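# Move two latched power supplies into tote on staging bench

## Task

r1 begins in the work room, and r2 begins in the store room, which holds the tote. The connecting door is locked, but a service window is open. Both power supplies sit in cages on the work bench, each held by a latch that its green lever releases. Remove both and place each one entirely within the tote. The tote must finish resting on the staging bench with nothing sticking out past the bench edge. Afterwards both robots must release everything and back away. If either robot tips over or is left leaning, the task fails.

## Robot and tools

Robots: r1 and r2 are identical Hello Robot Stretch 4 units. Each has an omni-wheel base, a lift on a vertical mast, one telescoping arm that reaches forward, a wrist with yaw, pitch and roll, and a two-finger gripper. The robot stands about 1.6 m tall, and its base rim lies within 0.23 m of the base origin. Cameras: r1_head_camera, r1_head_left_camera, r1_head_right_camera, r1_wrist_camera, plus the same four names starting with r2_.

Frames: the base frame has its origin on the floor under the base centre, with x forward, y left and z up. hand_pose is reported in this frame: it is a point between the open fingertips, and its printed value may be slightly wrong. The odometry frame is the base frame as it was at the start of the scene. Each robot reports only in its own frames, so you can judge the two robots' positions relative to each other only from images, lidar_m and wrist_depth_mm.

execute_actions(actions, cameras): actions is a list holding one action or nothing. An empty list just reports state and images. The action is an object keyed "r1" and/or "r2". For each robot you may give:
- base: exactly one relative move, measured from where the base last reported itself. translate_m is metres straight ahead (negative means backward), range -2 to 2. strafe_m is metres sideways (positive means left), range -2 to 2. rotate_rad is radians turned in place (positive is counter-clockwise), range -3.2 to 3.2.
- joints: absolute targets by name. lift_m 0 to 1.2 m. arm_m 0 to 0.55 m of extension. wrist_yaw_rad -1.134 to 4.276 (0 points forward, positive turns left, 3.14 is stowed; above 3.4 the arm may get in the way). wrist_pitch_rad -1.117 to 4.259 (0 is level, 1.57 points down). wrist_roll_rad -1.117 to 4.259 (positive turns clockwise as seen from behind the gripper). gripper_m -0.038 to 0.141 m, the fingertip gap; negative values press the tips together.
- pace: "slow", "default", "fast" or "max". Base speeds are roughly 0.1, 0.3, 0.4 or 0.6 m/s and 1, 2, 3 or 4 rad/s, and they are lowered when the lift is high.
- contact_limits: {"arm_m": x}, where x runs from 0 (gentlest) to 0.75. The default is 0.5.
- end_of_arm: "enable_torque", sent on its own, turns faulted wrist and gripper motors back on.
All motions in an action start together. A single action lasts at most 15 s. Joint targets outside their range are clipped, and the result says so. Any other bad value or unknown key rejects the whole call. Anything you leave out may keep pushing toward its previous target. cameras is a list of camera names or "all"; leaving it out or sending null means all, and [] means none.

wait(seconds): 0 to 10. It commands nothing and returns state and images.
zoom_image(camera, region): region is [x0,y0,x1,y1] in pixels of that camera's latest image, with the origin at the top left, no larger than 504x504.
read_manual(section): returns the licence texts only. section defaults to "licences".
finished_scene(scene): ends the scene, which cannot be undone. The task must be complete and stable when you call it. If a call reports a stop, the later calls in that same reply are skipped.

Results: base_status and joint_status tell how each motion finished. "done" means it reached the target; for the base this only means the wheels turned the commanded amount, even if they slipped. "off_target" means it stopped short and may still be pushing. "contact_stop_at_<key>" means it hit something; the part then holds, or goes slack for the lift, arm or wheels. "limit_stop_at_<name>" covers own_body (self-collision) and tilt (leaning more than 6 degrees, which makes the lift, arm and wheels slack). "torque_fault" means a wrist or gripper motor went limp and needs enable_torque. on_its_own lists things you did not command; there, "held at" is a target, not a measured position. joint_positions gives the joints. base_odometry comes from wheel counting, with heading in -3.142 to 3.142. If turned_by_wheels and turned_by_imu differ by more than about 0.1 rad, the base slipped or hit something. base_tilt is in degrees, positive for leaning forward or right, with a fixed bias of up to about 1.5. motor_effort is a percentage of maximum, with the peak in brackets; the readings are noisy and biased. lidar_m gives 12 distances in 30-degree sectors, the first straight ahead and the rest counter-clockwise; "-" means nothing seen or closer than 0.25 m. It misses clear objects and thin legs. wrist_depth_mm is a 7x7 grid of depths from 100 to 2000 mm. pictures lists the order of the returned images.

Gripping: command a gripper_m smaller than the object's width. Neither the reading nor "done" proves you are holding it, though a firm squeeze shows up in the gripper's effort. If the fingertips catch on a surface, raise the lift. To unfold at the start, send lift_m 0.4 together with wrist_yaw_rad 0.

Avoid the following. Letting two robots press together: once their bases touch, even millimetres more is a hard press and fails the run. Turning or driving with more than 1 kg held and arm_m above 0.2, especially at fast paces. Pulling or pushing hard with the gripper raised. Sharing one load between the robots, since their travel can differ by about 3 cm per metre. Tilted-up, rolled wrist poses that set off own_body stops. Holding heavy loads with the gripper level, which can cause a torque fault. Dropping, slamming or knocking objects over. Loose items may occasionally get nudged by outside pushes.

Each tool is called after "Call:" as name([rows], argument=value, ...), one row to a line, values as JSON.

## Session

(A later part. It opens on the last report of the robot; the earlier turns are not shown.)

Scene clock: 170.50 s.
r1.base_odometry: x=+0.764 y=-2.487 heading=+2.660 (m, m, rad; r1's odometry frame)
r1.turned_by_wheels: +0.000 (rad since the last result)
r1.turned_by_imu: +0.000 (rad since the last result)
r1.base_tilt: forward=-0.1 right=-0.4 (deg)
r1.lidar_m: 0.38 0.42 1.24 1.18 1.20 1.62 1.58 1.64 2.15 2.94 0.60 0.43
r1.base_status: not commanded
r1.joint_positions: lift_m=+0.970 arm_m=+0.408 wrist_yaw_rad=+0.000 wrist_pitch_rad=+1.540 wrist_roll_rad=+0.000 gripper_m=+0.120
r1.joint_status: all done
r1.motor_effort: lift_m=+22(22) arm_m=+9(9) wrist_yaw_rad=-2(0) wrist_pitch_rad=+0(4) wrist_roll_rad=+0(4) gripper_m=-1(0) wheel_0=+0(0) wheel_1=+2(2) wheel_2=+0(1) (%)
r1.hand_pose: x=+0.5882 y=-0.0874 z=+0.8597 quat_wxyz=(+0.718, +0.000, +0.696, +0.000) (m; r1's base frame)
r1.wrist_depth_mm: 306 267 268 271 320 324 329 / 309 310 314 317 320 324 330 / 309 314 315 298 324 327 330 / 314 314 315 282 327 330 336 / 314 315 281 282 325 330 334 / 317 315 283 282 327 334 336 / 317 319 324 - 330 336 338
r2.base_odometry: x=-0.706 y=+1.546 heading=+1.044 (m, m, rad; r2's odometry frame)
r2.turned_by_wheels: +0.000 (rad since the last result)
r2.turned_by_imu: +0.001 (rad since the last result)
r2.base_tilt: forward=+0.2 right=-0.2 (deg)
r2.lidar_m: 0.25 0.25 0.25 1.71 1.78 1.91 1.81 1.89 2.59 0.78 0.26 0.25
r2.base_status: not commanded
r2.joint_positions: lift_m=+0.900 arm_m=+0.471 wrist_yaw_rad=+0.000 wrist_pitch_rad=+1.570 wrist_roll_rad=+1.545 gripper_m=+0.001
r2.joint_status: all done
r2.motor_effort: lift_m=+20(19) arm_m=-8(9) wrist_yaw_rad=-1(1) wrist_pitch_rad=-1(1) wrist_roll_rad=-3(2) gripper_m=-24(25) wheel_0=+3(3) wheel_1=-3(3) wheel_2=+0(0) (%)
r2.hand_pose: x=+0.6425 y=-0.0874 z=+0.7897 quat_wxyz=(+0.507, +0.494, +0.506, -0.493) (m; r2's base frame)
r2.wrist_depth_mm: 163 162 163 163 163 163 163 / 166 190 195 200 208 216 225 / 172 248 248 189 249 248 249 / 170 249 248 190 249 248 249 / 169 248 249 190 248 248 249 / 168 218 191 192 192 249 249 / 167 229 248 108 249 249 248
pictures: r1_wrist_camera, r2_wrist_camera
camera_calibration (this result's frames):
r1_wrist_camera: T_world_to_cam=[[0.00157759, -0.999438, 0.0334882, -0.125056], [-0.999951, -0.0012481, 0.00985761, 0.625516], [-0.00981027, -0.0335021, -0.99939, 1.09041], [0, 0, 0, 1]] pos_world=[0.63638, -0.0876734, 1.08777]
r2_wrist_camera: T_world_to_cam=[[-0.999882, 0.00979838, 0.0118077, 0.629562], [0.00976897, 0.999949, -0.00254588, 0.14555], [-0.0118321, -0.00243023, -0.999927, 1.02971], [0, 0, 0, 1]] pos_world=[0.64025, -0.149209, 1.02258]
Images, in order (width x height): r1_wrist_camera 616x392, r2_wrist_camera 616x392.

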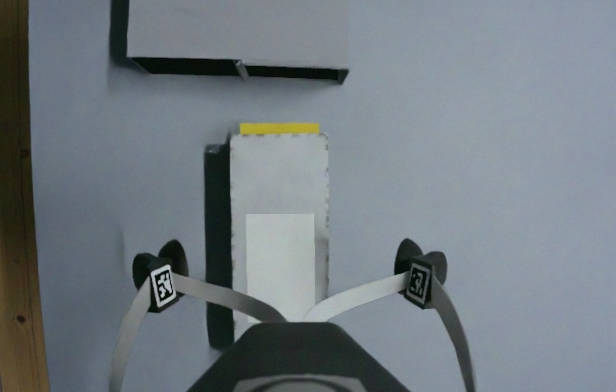

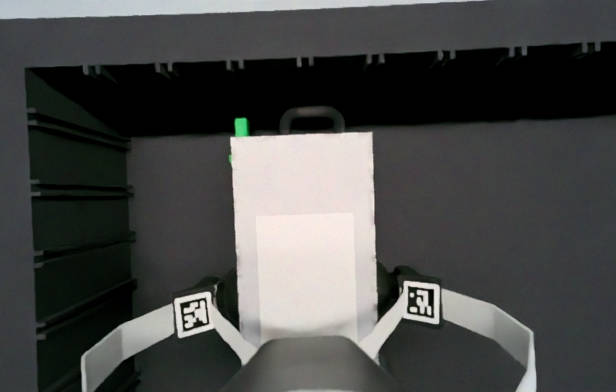

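Call:
execute_actions([
  {"r1":{"base":{"strafe_m":0.009},"joints":{"lift_m":0.898,"gripper_m":0.1}},"r2":{"joints":{"gripper_m":0.095}}},
], cameras=["r2_wrist_camera","r1_wrist_camera"])

Call:
execute_actions([
  {"r1":{"joints":{"gripper_m":0.01}},"r2":{"joints":{"lift_m":1.05},"pace":"fast"}},
], cameras=["r2_wrist_camera","r1_wrist_camera"])

Scene clock: 172.37 s.
r1.base_odometry: x=+0.759 y=-2.495 heading=+2.660 (m, m, rad; r1's odometry frame)
r1.turned_by_wheels: +0.000 (rad since the last result)
r1.turned_by_imu: +0.000 (rad since the last result)
r1.base_tilt: forward=-0.1 right=-0.4 (deg)
r1.lidar_m: 0.39 0.42 1.22 1.15 1.20 1.59 1.57 1.63 2.13 2.93 0.61 0.42
r1.base_status: done
r1.joint_positions: lift_m=+0.898 arm_m=+0.408 wrist_yaw_rad=+0.000 wrist_pitch_rad=+1.540 wrist_roll_rad=+0.000 gripper_m=+0.100
r1.joint_status: all done
r1.motor_effort: lift_m=+18(20) arm_m=+9(9) wrist_yaw_rad=-2(1) wrist_pitch_rad=-1(1) wrist_roll_rad=-4(0) gripper_m=-1(2) wheel_0=+1(7) wheel_1=-1(10) wheel_2=+0(0) (%)
r1.hand_pose: x=+0.5882 y=-0.0874 z=+0.7881 quat_wxyz=(+0.718, +0.000, +0.696, +0.000) (m; r1's base frame)
r1.wrist_depth_mm: 238 240 240 244 248 251 254 / 238 242 244 247 250 253 256 / 241 243 246 208 250 255 257 / 243 245 246 210 253 256 258 / 243 245 213 211 253 258 260 / 244 246 211 212 256 258 262 / 246 248 250 - 258 260 263
r2.base_odometry: x=-0.706 y=+1.546 heading=+1.044 (m, m, rad; r2's odometry frame)
r2.turned_by_wheels: +0.000 (rad since the last result)
r2.turned_by_imu: +0.000 (rad since the last result)
r2.base_tilt: forward=+0.1 right=-0.2 (deg)
r2.lidar_m: 0.25 0.25 0.25 1.71 1.78 1.89 1.79 1.85 2.59 0.81 0.25 0.25
r2.base_status: not commanded
r2.joint_positions: lift_m=+0.900 arm_m=+0.471 wrist_yaw_rad=+0.000 wrist_pitch_rad=+1.570 wrist_roll_rad=+1.545 gripper_m=+0.095
r2.joint_status: all done
r2.motor_effort: lift_m=+20(20) arm_m=-8(8) wrist_yaw_rad=-1(1) wrist_pitch_rad=-1(2) wrist_roll_rad=-4(2) gripper_m=-3(24) wheel_0=+3(3) wheel_1=-3(3) wheel_2=+0(1) (%)
r2.hand_pose: x=+0.6424 y=-0.0874 z=+0.7897 quat_wxyz=(+0.506, +0.494, +0.506, -0.493) (m; r2's base frame)
r2.wrist_depth_mm: 165 165 165 165 165 165 165 / 165 189 194 201 207 213 219 / 171 251 251 211 250 250 250 / 169 250 250 210 250 250 250 / 167 249 250 211 250 250 251 / 167 230 199 211 211 250 251 / 166 214 250 108 250 251 250
pictures: r1_wrist_camera, r2_wrist_camera
camera_calibration (this result's frames):
r1_wrist_camera: T_world_to_cam=[[0.00155674, -0.999438, 0.0334882, -0.122644], [-0.999951, -0.00122724, 0.00985761, 0.626225], [-0.00981097, -0.0335019, -0.99939, 1.0188], [0, 0, 0, 1]] pos_world=[0.63638, -0.0876746, 1.01612]
r2_wrist_camera: T_world_to_cam=[[-0.999878, 0.00980533, 0.0121374, 0.629181], [0.00977508, 0.999949, -0.00254918, 0.14555], [-0.0121618, -0.00243022, -0.999923, 1.02992], [0, 0, 0, 1]] pos_world=[0.640207, -0.149209, 1.02258]
Images, in order (width x height): r1_wrist_camera 616x392, r2_wrist_camera 616x392.

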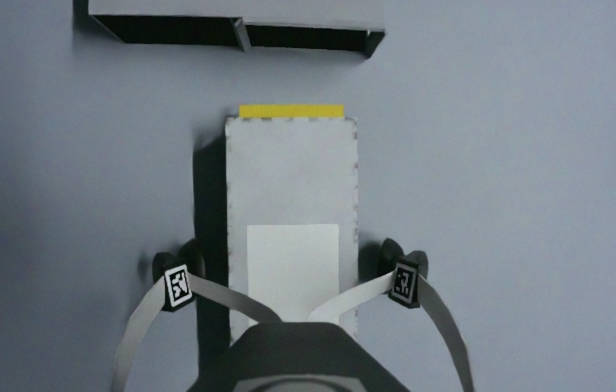

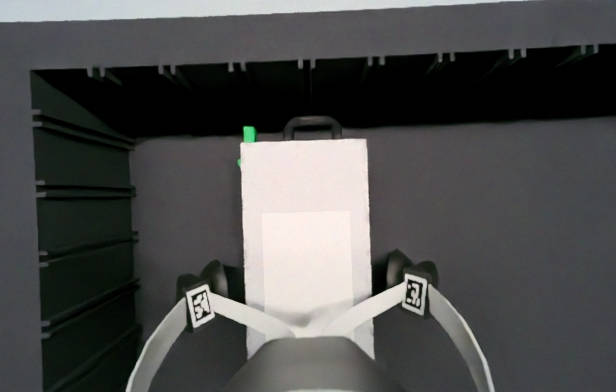

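Scene clock: 174.07 s.
r1.base_odometry: x=+0.759 y=-2.495 heading=+2.660 (m, m, rad; r1's odometry frame)
r1.turned_by_wheels: +0.000 (rad since the last result)
r1.turned_by_imu: +0.000 (rad since the last result)
r1.base_tilt: forward=+0.0 right=-0.4 (deg)
r1.lidar_m: 0.40 0.41 1.23 1.13 1.21 1.60 1.58 1.65 2.14 2.92 0.63 0.42
r1.base_status: not commanded
r1.joint_positions: lift_m=+0.898 arm_m=+0.408 wrist_yaw_rad=+0.000 wrist_pitch_rad=+1.540 wrist_roll_rad=+0.000 gripper_m=+0.011
r1.joint_status: all done
r1.motor_effort: lift_m=+22(21) arm_m=+9(9) wrist_yaw_rad=-2(1) wrist_pitch_rad=-1(1) wrist_roll_rad=-2(1) gripper_m=-28(29) wheel_0=+1(1) wheel_1=-1(1) wheel_2=+0(0) (%)
r1.hand_pose: x=+0.5882 y=-0.0874 z=+0.7878 quat_wxyz=(+0.718, +0.000, +0.696, +0.000) (m; r1's base frame)
r1.wrist_depth_mm: 236 237 239 242 246 249 251 / 236 239 241 246 248 251 252 / 238 240 189 190 249 253 256 / 240 242 190 191 251 253 256 / 241 244 192 193 252 255 258 / 242 174 192 194 187 255 259 / 244 247 250 - 256 258 260
r2.base_odometry: x=-0.706 y=+1.546 heading=+1.044 (m, m, rad; r2's odometry frame)
r2.turned_by_wheels: +0.000 (rad since the last result)
r2.turned_by_imu: +0.000 (rad since the last result)
r2.base_tilt: forward=+0.2 right=-0.2 (deg)
r2.lidar_m: 0.25 0.25 0.25 1.69 1.77 1.89 1.79 1.88 2.58 0.80 0.26 0.25
r2.base_status: not commanded
r2.joint_positions: lift_m=+1.050 arm_m=+0.471 wrist_yaw_rad=+0.000 wrist_pitch_rad=+1.570 wrist_roll_rad=+1.545 gripper_m=+0.095
r2.joint_status: all done
r2.motor_effort: lift_m=+22(24) arm_m=-8(8) wrist_yaw_rad=-1(1) wrist_pitch_rad=-1(1) wrist_roll_rad=-2(1) gripper_m=-2(2) wheel_0=+3(3) wheel_1=-3(3) wheel_2=+0(0) (%)
r2.hand_pose: x=+0.6424 y=-0.0874 z=+0.9395 quat_wxyz=(+0.506, +0.494, +0.506, -0.493) (m; r2's base frame)
r2.wrist_depth_mm: 402 402 402 402 402 399 402 / 402 402 402 402 402 399 399 / 402 399 357 373 399 399 347 / 402 402 399 359 399 399 355 / 402 399 399 359 399 399 362 / 402 402 199 357 399 399 364 / 399 399 362 108 379 336 336
pictures: r1_wrist_camera, r2_wrist_camera
camera_calibration (this result's frames):
r1_wrist_camera: T_world_to_cam=[[0.00145695, -0.999438, 0.033488, -0.122576], [-0.999949, -0.0011215, 0.0100336, 0.626043], [-0.00999036, -0.0335009, -0.999389, 1.01861], [0, 0, 0, 1]] pos_world=[0.636366, -0.0876806, 1.01581]
r2_wrist_camera: T_world_to_cam=[[-0.999879, 0.00980522, 0.0120863, 0.627421], [0.0097751, 0.999949, -0.00254867, 0.145931], [-0.0121107, -0.00243021, -0.999924, 1.17973], [0, 0, 0, 1]] pos_world=[0.640206, -0.149209, 1.17243]
Images, in order (width x height): r1_wrist_camera 616x392, r2_wrist_camera 616x392.

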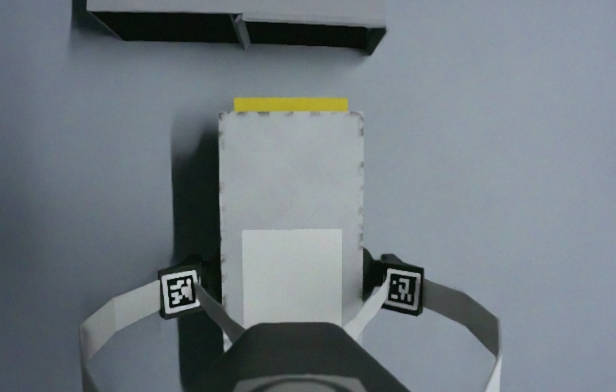

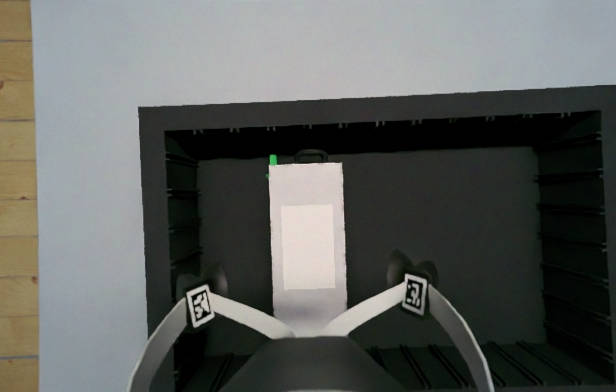

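Call:
execute_actions([
  {"r1":{"joints":{"lift_m":0.94,"arm_m":0.05}},"r2":{"base":{"translate_m":-0.22},"joints":{"arm_m":0.0,"wrist_roll_rad":0},"pace":"fast"}},
], cameras=[])

Call:
execute_actions([
  {"r1":{"base":{"rotate_rad":-1.55},"joints":{"lift_m":0.55}},"r2":{"joints":{"lift_m":0.45},"pace":"max"}},
], cameras=[])

Call:
execute_actions([
  {"r1":{"base":{"translate_m":2.0},"pace":"max"},"r2":{"base":{"strafe_m":-2.0},"pace":"max"}},
], cameras=[])

Call:
execute_actions([
  {"r1":{"base":{"strafe_m":0.74},"pace":"max"},"r2":{"base":{"translate_m":0.95},"joints":{"lift_m":1.13},"pace":"max"}},
], cameras=["r1_head_camera"])

Scene clock: 176.83 s.
r1.base_odometry: x=+0.759 y=-2.495 heading=+2.660 (m, m, rad; r1's odometry frame)
r1.turned_by_wheels: +0.000 (rad since the last result)
r1.turned_by_imu: +0.000 (rad since the last result)
r1.base_tilt: forward=+0.0 right=-0.4 (deg)
r1.lidar_m: 0.39 0.38 1.23 1.16 1.21 1.60 1.56 1.62 2.15 2.93 0.60 0.31
r1.base_status: not commanded
r1.joint_positions: lift_m=+0.940 arm_m=+0.052 wrist_yaw_rad=+0.000 wrist_pitch_rad=+1.540 wrist_roll_rad=+0.000 gripper_m=+0.011
r1.joint_status: all done
r1.motor_effort: lift_m=+26(28) arm_m=-9(11) wrist_yaw_rad=+0(2) wrist_pitch_rad=-2(1) wrist_roll_rad=-1(0) gripper_m=-30(27) wheel_0=+1(1) wheel_1=-1(1) wheel_2=+0(0) (%)
r1.hand_pose: x=+0.2313 y=-0.0874 z=+0.8294 quat_wxyz=(+0.718, +0.000, +0.696, +0.000) (m; r1's base frame)
r1.wrist_depth_mm: 991 404 603 1008 1025 1042 1078 / 991 991 854 1025 1042 1078 1078 / 991 1008 189 190 1060 1060 1098 / 1008 1008 190 191 1042 1060 1078 / 1042 1025 192 193 1078 1078 1078 / 1042 174 193 193 188 1098 1098 / 1042 1025 831 - 1078 1078 1098
r2.base_odometry: x=-0.816 y=+1.356 heading=+1.044 (m, m, rad; r2's odometry frame)
r2.turned_by_wheels: +0.000 (rad since the last result)
r2.turned_by_imu: +0.000 (rad since the last result)
r2.base_tilt: forward=+0.1 right=-0.2 (deg)
r2.lidar_m: 0.38 0.41 0.57 1.70 1.77 1.62 1.60 1.64 2.25 2.46 0.56 0.39
r2.base_status: done
r2.joint_positions: lift_m=+1.050 arm_m=+0.003 wrist_yaw_rad=+0.000 wrist_pitch_rad=+1.570 wrist_roll_rad=+0.000 gripper_m=+0.095
r2.joint_status: all done
joint sent to its limit — the command would take r2.arm_m past its lower limit, so that joint was sent only as far as its limit.
r2.motor_effort: lift_m=+22(22) arm_m=-8(6) wrist_yaw_rad=+1(1) wrist_pitch_rad=-1(1) wrist_roll_rad=-3(7) gripper_m=-1(2) wheel_0=-4(8) wheel_1=-2(7) wheel_2=+2(12) (%)
r2.hand_pose: x=+0.1740 y=-0.0874 z=+0.9395 quat_wxyz=(+0.707, +0.000, +0.707, +0.000) (m; r2's base frame)
r2.wrist_depth_mm: 404 404 404 404 404 404 407 / 1138 1160 1138 1160 1160 1160 1160 / 1138 1138 1138 1138 1160 1138 1138 / 1138 1138 1160 1138 1138 1138 1160 / 1138 1160 931 946 1138 1160 1138 / 1138 1138 199 946 1138 1160 1138 / 1138 1138 1138 108 1138 1138 1138
pictures: none
No camera images: the call's "cameras" was empty. Leave "cameras" out to get every camera's image.

Scene clock: 179.40 s.
r1.base_odometry: x=+0.759 y=-2.495 heading=+1.110 (m, m, rad; r1's odometry frame)
r1.turned_by_wheels: -1.550 (rad since the last result)
r1.turned_by_imu: -1.569 (rad since the last result)
r1.base_tilt: forward=+0.0 right=-0.3 (deg)
r1.lidar_m: 2.94 0.59 0.40 0.38 1.71 1.22 1.16 1.20 1.64 1.58 1.65 2.16
r1.base_status: done
r1.joint_positions: lift_m=+0.550 arm_m=+0.052 wrist_yaw_rad=+0.000 wrist_pitch_rad=+1.540 wrist_roll_rad=+0.000 gripper_m=+0.011
r1.joint_status: all done
r1.motor_effort: lift_m=+22(25) arm_m=-9(9) wrist_yaw_rad=-2(2) wrist_pitch_rad=-1(1) wrist_roll_rad=-3(1) gripper_m=-30(30) wheel_0=-1(7) wheel_1=-1(7) wheel_2=+1(6) (%)
r1.hand_pose: x=+0.2314 y=-0.0874 z=+0.4398 quat_wxyz=(+0.718, +0.000, +0.696, +0.000) (m; r1's base frame)
r1.wrist_depth_mm: 640 640 640 647 654 661 676 / 627 634 647 647 654 668 683 / 634 640 189 190 661 668 683 / 647 647 191 191 676 676 683 / 647 654 191 192 668 683 699 / 647 173 193 194 187 683 683 / 647 449 452 - 683 691 699
r2.base_odometry: x=-0.816 y=+1.356 heading=+1.044 (m, m, rad; r2's odometry frame)
r2.turned_by_wheels: +0.000 (rad since the last result)
r2.turned_by_imu: +0.001 (rad since the last result)
r2.base_tilt: forward=+0.1 right=-0.2 (deg)
r2.lidar_m: 0.36 0.41 0.58 1.71 1.78 1.67 1.58 1.64 2.26 2.44 0.55 0.38
r2.base_status: not commanded
r2.joint_positions: lift_m=+0.450 arm_m=+0.003 wrist_yaw_rad=+0.000 wrist_pitch_rad=+1.570 wrist_roll_rad=+0.000 gripper_m=+0.095
r2.joint_status: all done
r2.motor_effort: lift_m=+18(19) arm_m=-8(8) wrist_yaw_rad=+0(1) wrist_pitch_rad=+0(1) wrist_roll_rad=-1(2) gripper_m=+0(2) wheel_0=-4(4) wheel_1=-2(2) wheel_2=+3(2) (%)
r2.hand_pose: x=+0.1741 y=-0.0874 z=+0.3399 quat_wxyz=(+0.707, +0.000, +0.707, +0.000) (m; r2's base frame)
r2.wrist_depth_mm: 559 569 564 564 564 564 564 / 564 564 564 564 564 564 569 / 564 564 564 559 564 564 569 / 559 564 564 564 564 569 564 / 559 564 353 353 564 564 564 / 559 351 199 351 351 564 564 / 351 351 351 108 368 559 564
pictures: none
No camera images: the call's "cameras" was empty. Leave "cameras" out to get every camera's image.

Scene clock: 185.00 s.
r1.base_odometry: x=+1.648 y=-0.703 heading=+1.110 (m, m, rad; r1's odometry frame)
r1.turned_by_wheels: +0.000 (rad since the last result)
r1.turned_by_imu: +0.003 (rad since the last result)
r1.base_tilt: forward=-0.1 right=-0.3 (deg)
r1.lidar_m: 0.94 0.93 1.29 3.20 0.82 0.73 1.69 2.26 1.58 1.54 1.60 1.18
r1.base_status: done
r1.joint_positions: lift_m=+0.550 arm_m=+0.052 wrist_yaw_rad=+0.000 wrist_pitch_rad=+1.540 wrist_roll_rad=+0.000 gripper_m=+0.011
r1.joint_status: not commanded
r1.motor_effort: lift_m=+22(22) arm_m=-9(9) wrist_yaw_rad=-3(1) wrist_pitch_rad=+0(3) wrist_roll_rad=+0(0) gripper_m=-28(29) wheel_0=-1(2) wheel_1=+0(7) wheel_2=-1(12) (%)
r1.hand_pose: x=+0.2314 y=-0.0874 z=+0.4397 quat_wxyz=(+0.718, +0.000, +0.696, +0.000) (m; r1's base frame)
r1.wrist_depth_mm: 627 640 640 654 654 668 668 / 627 640 647 654 661 676 676 / 634 640 189 190 661 668 668 / 634 647 191 191 668 676 683 / 640 647 192 193 668 683 691 / 647 175 193 194 187 676 691 / 654 449 449 - 676 691 699
r2.base_odometry: x=+0.913 y=+0.350 heading=+1.044 (m, m, rad; r2's odometry frame)
r2.turned_by_wheels: +0.000 (rad since the last result)
r2.turned_by_imu: +0.001 (rad since the last result)
r2.base_tilt: forward=+0.1 right=-0.2 (deg)
r2.lidar_m: 1.50 1.59 1.19 1.59 2.28 1.60 1.58 0.85 0.63 0.57 0.63 0.67
r2.base_status: done
r2.joint_positions: lift_m=+0.450 arm_m=+0.003 wrist_yaw_rad=+0.000 wrist_pitch_rad=+1.570 wrist_roll_rad=+0.000 gripper_m=+0.095
r2.joint_status: not commanded
r2.motor_effort: lift_m=+20(20) arm_m=-8(8) wrist_yaw_rad=+0(0) wrist_pitch_rad=+0(0) wrist_roll_rad=-4(5) gripper_m=-1(2) wheel_0=+1(16) wheel_1=+1(14) wheel_2=+0(0) (%)
r2.hand_pose: x=+0.1740 y=-0.0874 z=+0.3397 quat_wxyz=(+0.707, +0.000, +0.707, +0.000) (m; r2's base frame)
r2.wrist_depth_mm: 564 564 564 564 564 569 564 / 564 559 564 564 564 569 564 / 559 564 564 564 564 564 564 / 559 564 564 564 564 564 564 / 564 564 353 353 564 564 564 / 559 353 199 351 353 564 564 / 351 349 351 108 366 564 564
pictures: none
No camera images: the call's "cameras" was empty. Leave "cameras" out to get every camera's image.

Scene clock: 188.30 s.
r1.base_odometry: x=+0.985 y=-0.374 heading=+1.110 (m, m, rad; r1's odometry frame)
r1.turned_by_wheels: +0.000 (rad since the last result)
r1.turned_by_imu: -0.001 (rad since the last result)
r1.base_tilt: forward=-0.1 right=-0.3 (deg)
r1.lidar_m: 0.89 0.94 1.57 2.45 2.54 0.62 0.57 0.61 2.37 2.26 1.63 0.95
r1.base_status: done
r1.joint_positions: lift_m=+0.550 arm_m=+0.052 wrist_yaw_rad=+0.000 wrist_pitch_rad=+1.540 wrist_roll_rad=+0.000 gripper_m=+0.011
r1.joint_status: not commanded
r1.motor_effort: lift_m=+23(23) arm_m=-9(9) wrist_yaw_rad=-1(1) wrist_pitch_rad=-1(2) wrist_roll_rad=+0(2) gripper_m=-30(29) wheel_0=+2(11) wheel_1=+1(10) wheel_2=-1(1) (%)
r1.hand_pose: x=+0.2314 y=-0.0874 z=+0.4397 quat_wxyz=(+0.718, +0.000, +0.696, +0.000) (m; r1's base frame)
r1.wrist_depth_mm: 627 634 647 647 654 668 668 / 627 634 647 647 654 668 676 / 634 640 189 190 668 668 683 / 647 647 190 191 683 676 691 / 647 647 191 193 676 683 683 / 647 174 192 194 190 691 691 / 647 445 445 - 676 683 699
r2.base_odometry: x=+1.390 y=+1.172 heading=+1.044 (m, m, rad; r2's odometry frame)
r2.turned_by_wheels: +0.000 (rad since the last result)
r2.turned_by_imu: +0.003 (rad since the last result)
r2.base_tilt: forward=+0.1 right=-0.2 (deg)
r2.lidar_m: 2.19 2.27 3.15 1.09 1.16 2.63 2.53 0.91 0.36 0.35 0.36 0.54
r2.base_status: done
r2.joint_positions: lift_m=+1.130 arm_m=+0.003 wrist_yaw_rad=+0.000 wrist_pitch_rad=+1.570 wrist_roll_rad=+0.000 gripper_m=+0.095
r2.joint_status: all done
r2.motor_effort: lift_m=+21(25) arm_m=-8(7) wrist_yaw_rad=+0(0) wrist_pitch_rad=+0(0) wrist_roll_rad=-2(4) gripper_m=-2(1) wheel_0=+1(9) wheel_1=+1(8) wheel_2=+3(16) (%)
r2.hand_pose: x=+0.1740 y=-0.0874 z=+1.0196 quat_wxyz=(+0.707, +0.000, +0.707, +0.000) (m; r2's base frame)
r2.wrist_depth_mm: 1229 1229 1229 1229 1229 991 691 / 1229 1229 1229 1229 1229 991 707 / 1229 1229 1229 1229 1205 1008 707 / 1229 1205 1229 1229 1229 1025 707 / 1205 1229 1025 1025 1229 1042 715 / 1205 1205 199 1008 1229 1008 723 / 1205 1205 1205 108 1205 1008 741
pictures: r1_head_camera
Images, in order (width x height): r1_head_camera 420x560.

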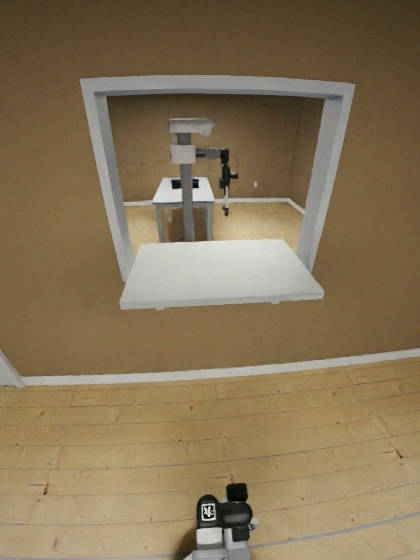

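Call:
execute_actions([
  {"r1":{"base":{"translate_m":0.5},"joints":{"lift_m":1.08},"pace":"fast"},"r2":{"base":{"rotate_rad":-1.556},"joints":{"gripper_m":0.11}}},
], cameras=[])

Call:
execute_actions([
  {"r1":{"joints":{"arm_m":0.53}}},
], cameras=[])

Call:
execute_actions([
  {"r1":{"joints":{"lift_m":1.048}}},
], cameras=["r2_head_camera"])

Scene clock: 191.17 s.
r1.base_odometry: x=+1.207 y=+0.074 heading=+1.110 (m, m, rad; r1's odometry frame)
r1.turned_by_wheels: +0.000 (rad since the last result)
r1.turned_by_imu: +0.000 (rad since the last result)
r1.base_tilt: forward=-0.1 right=-0.3 (deg)
r1.lidar_m: 0.30 0.43 0.90 2.23 2.56 1.14 1.08 3.33 2.35 2.28 0.60 0.33
r1.base_status: done
r1.joint_positions: lift_m=+1.080 arm_m=+0.052 wrist_yaw_rad=+0.000 wrist_pitch_rad=+1.540 wrist_roll_rad=+0.000 gripper_m=+0.011
r1.joint_status: all done
r1.motor_effort: lift_m=+26(29) arm_m=-9(9) wrist_yaw_rad=-3(1) wrist_pitch_rad=+0(3) wrist_roll_rad=-3(1) gripper_m=-30(29) wheel_0=-1(6) wheel_1=-2(4) wheel_2=+1(11) (%)
r1.hand_pose: x=+0.2314 y=-0.0874 z=+0.9694 quat_wxyz=(+0.718, +0.000, +0.696, +0.000) (m; r1's base frame)
r1.wrist_depth_mm: 585 854 842 842 854 615 878 / 1098 1160 1138 1182 1182 1182 1205 / 1118 1118 189 190 1182 1205 1205 / 1160 1138 190 191 1205 1205 1229 / 1138 1160 191 193 1205 1229 1229 / 1138 173 193 194 190 1229 1229 / 1138 1182 1182 - 1229 1255 1255
r2.base_odometry: x=+1.390 y=+1.172 heading=-0.511 (m, m, rad; r2's odometry frame)
r2.turned_by_wheels: -1.555 (rad since the last result)
r2.turned_by_imu: -1.568 (rad since the last result)
r2.base_tilt: forward=+0.1 right=-0.2 (deg)
r2.lidar_m: 0.36 0.36 0.52 2.21 2.33 3.20 1.09 1.20 2.61 2.09 0.53 0.37
r2.base_status: done
r2.joint_positions: lift_m=+1.130 arm_m=+0.003 wrist_yaw_rad=+0.000 wrist_pitch_rad=+1.570 wrist_roll_rad=+0.000 gripper_m=+0.110
r2.joint_status: all done
r2.motor_effort: lift_m=+21(21) arm_m=-8(8) wrist_yaw_rad=+0(0) wrist_pitch_rad=+0(0) wrist_roll_rad=-4(4) gripper_m=-2(2) wheel_0=+4(7) wheel_1=+2(7) wheel_2=+3(9) (%)
r2.hand_pose: x=+0.1740 y=-0.0874 z=+1.0196 quat_wxyz=(+0.707, +0.000, +0.707, +0.000) (m; r2's base frame)
r2.wrist_depth_mm: 332 332 332 334 334 334 334 / 1118 1098 1118 1138 1138 1160 1182 / 1229 1229 1229 1205 1229 1205 1229 / 1229 1229 1229 1229 1229 1229 1229 / 1205 1205 1008 1008 1229 1229 1205 / 1205 1229 201 1008 1229 1229 1229 / 1205 1205 1205 108 1229 1205 1229
pictures: none
No camera images: the call's "cameras" was empty. Leave "cameras" out to get every camera's image.

Scene clock: 193.67 s.
r1.base_odometry: x=+1.207 y=+0.074 heading=+1.110 (m, m, rad; r1's odometry frame)
r1.turned_by_wheels: +0.000 (rad since the last result)
r1.turned_by_imu: +0.000 (rad since the last result)
r1.base_tilt: forward=+0.0 right=-0.3 (deg)
r1.lidar_m: 0.38 0.40 0.88 2.22 2.55 1.14 1.07 3.31 2.35 2.28 0.60 0.41
r1.base_status: not commanded
r1.joint_positions: lift_m=+1.080 arm_m=+0.528 wrist_yaw_rad=+0.000 wrist_pitch_rad=+1.540 wrist_roll_rad=+0.000 gripper_m=+0.011
r1.joint_status: all done
r1.motor_effort: lift_m=+26(25) arm_m=+9(9) wrist_yaw_rad=-2(2) wrist_pitch_rad=+0(4) wrist_roll_rad=+0(0) gripper_m=-28(29) wheel_0=-1(1) wheel_1=-1(1) wheel_2=+1(1) (%)
r1.hand_pose: x=+0.7083 y=-0.0874 z=+0.9694 quat_wxyz=(+0.718, +0.000, +0.696, +0.000) (m; r1's base frame)
r1.wrist_depth_mm: 263 266 268 272 274 278 281 / 265 267 271 273 276 279 282 / 267 272 189 190 278 282 283 / 268 271 191 191 279 282 286 / 271 272 191 193 282 285 287 / 271 174 192 194 187 286 289 / 272 277 277 - 285 289 291
r2.base_odometry: x=+1.390 y=+1.172 heading=-0.511 (m, m, rad; r2's odometry frame)
r2.turned_by_wheels: +0.000 (rad since the last result)
r2.turned_by_imu: +0.001 (rad since the last result)
r2.base_tilt: forward=+0.1 right=-0.2 (deg)
r2.lidar_m: 0.36 0.39 0.54 2.21 2.33 3.22 1.11 1.21 2.62 2.11 0.52 0.39
r2.base_status: not commanded
r2.joint_positions: lift_m=+1.130 arm_m=+0.003 wrist_yaw_rad=+0.000 wrist_pitch_rad=+1.570 wrist_roll_rad=+0.000 gripper_m=+0.110
r2.joint_status: not commanded
r2.motor_effort: lift_m=+21(21) arm_m=-7(8) wrist_yaw_rad=+0(0) wrist_pitch_rad=-1(0) wrist_roll_rad=-3(4) gripper_m=-2(2) wheel_0=+4(4) wheel_1=+2(2) wheel_2=+4(4) (%)
r2.hand_pose: x=+0.1740 y=-0.0874 z=+1.0196 quat_wxyz=(+0.707, +0.000, +0.707, +0.000) (m; r2's base frame)
r2.wrist_depth_mm: 332 332 334 334 334 334 336 / 1098 1118 1118 1138 1138 1160 1182 / 1229 1229 1229 1229 1229 1229 1229 / 1205 1205 1229 1205 1229 1229 1229 / 1205 1229 1008 1008 1205 1229 1229 / 1229 1205 201 1008 1205 1229 1229 / 1229 1205 1229 108 1205 1205 1229
pictures: none
No camera images: the call's "cameras" was empty. Leave "cameras" out to get every camera's image.

Scene clock: 194.60 s.
r1.base_odometry: x=+1.207 y=+0.074 heading=+1.110 (m, m, rad; r1's odometry frame)
r1.turned_by_wheels: +0.000 (rad since the last result)
r1.turned_by_imu: +0.000 (rad since the last result)
r1.base_tilt: forward=-0.1 right=-0.4 (deg)
r1.lidar_m: 0.39 0.42 0.88 2.20 2.53 1.13 1.08 3.33 2.33 2.27 0.60 0.43
r1.base_status: not commanded
r1.joint_positions: lift_m=+1.048 arm_m=+0.528 wrist_yaw_rad=+0.000 wrist_pitch_rad=+1.540 wrist_roll_rad=+0.000 gripper_m=+0.011
r1.joint_status: all done
r1.motor_effort: lift_m=+21(23) arm_m=+9(9) wrist_yaw_rad=-1(3) wrist_pitch_rad=-1(0) wrist_roll_rad=+1(1) gripper_m=-30(27) wheel_0=-1(1) wheel_1=-2(1) wheel_2=+1(1) (%)
r1.hand_pose: x=+0.7083 y=-0.0874 z=+0.9378 quat_wxyz=(+0.718, +0.000, +0.696, +0.000) (m; r1's base frame)
r1.wrist_depth_mm: 233 236 239 242 244 247 249 / 235 237 240 242 246 248 250 / 236 238 189 190 247 250 253 / 237 240 191 191 249 251 253 / 239 241 191 193 249 253 255 / 241 173 191 194 187 253 257 / 241 244 247 - 254 256 259
r2.base_odometry: x=+1.390 y=+1.172 heading=-0.511 (m, m, rad; r2's odometry frame)
r2.turned_by_wheels: +0.000 (rad since the last result)
r2.turned_by_imu: +0.000 (rad since the last result)
r2.base_tilt: forward=+0.1 right=-0.2 (deg)
r2.lidar_m: 0.34 0.38 0.55 2.20 2.32 3.22 1.09 1.19 2.59 2.08 0.52 0.37
r2.base_status: not commanded
r2.joint_positions: lift_m=+1.130 arm_m=+0.003 wrist_yaw_rad=+0.000 wrist_pitch_rad=+1.570 wrist_roll_rad=+0.000 gripper_m=+0.110
r2.joint_status: not commanded
r2.motor_effort: lift_m=+21(21) arm_m=-8(7) wrist_yaw_rad=+0(0) wrist_pitch_rad=-1(1) wrist_roll_rad=-5(3) gripper_m=-2(1) wheel_0=+4(4) wheel_1=+2(1) wheel_2=+4(4) (%)
r2.hand_pose: x=+0.1740 y=-0.0874 z=+1.0196 quat_wxyz=(+0.707, +0.000, +0.707, +0.000) (m; r2's base frame)
r2.wrist_depth_mm: 332 332 332 332 334 334 336 / 1118 1098 1138 1138 1138 1138 1182 / 1229 1205 1229 1229 1229 1205 1229 / 1229 1205 1229 1229 1205 1229 1229 / 1229 1205 1008 1025 1229 1229 1229 / 1205 1205 200 1008 1205 1205 1229 / 1229 1205 1229 108 1229 1205 1229
pictures: r2_head_camera
Images, in order (width x height): r2_head_camera 420x560.

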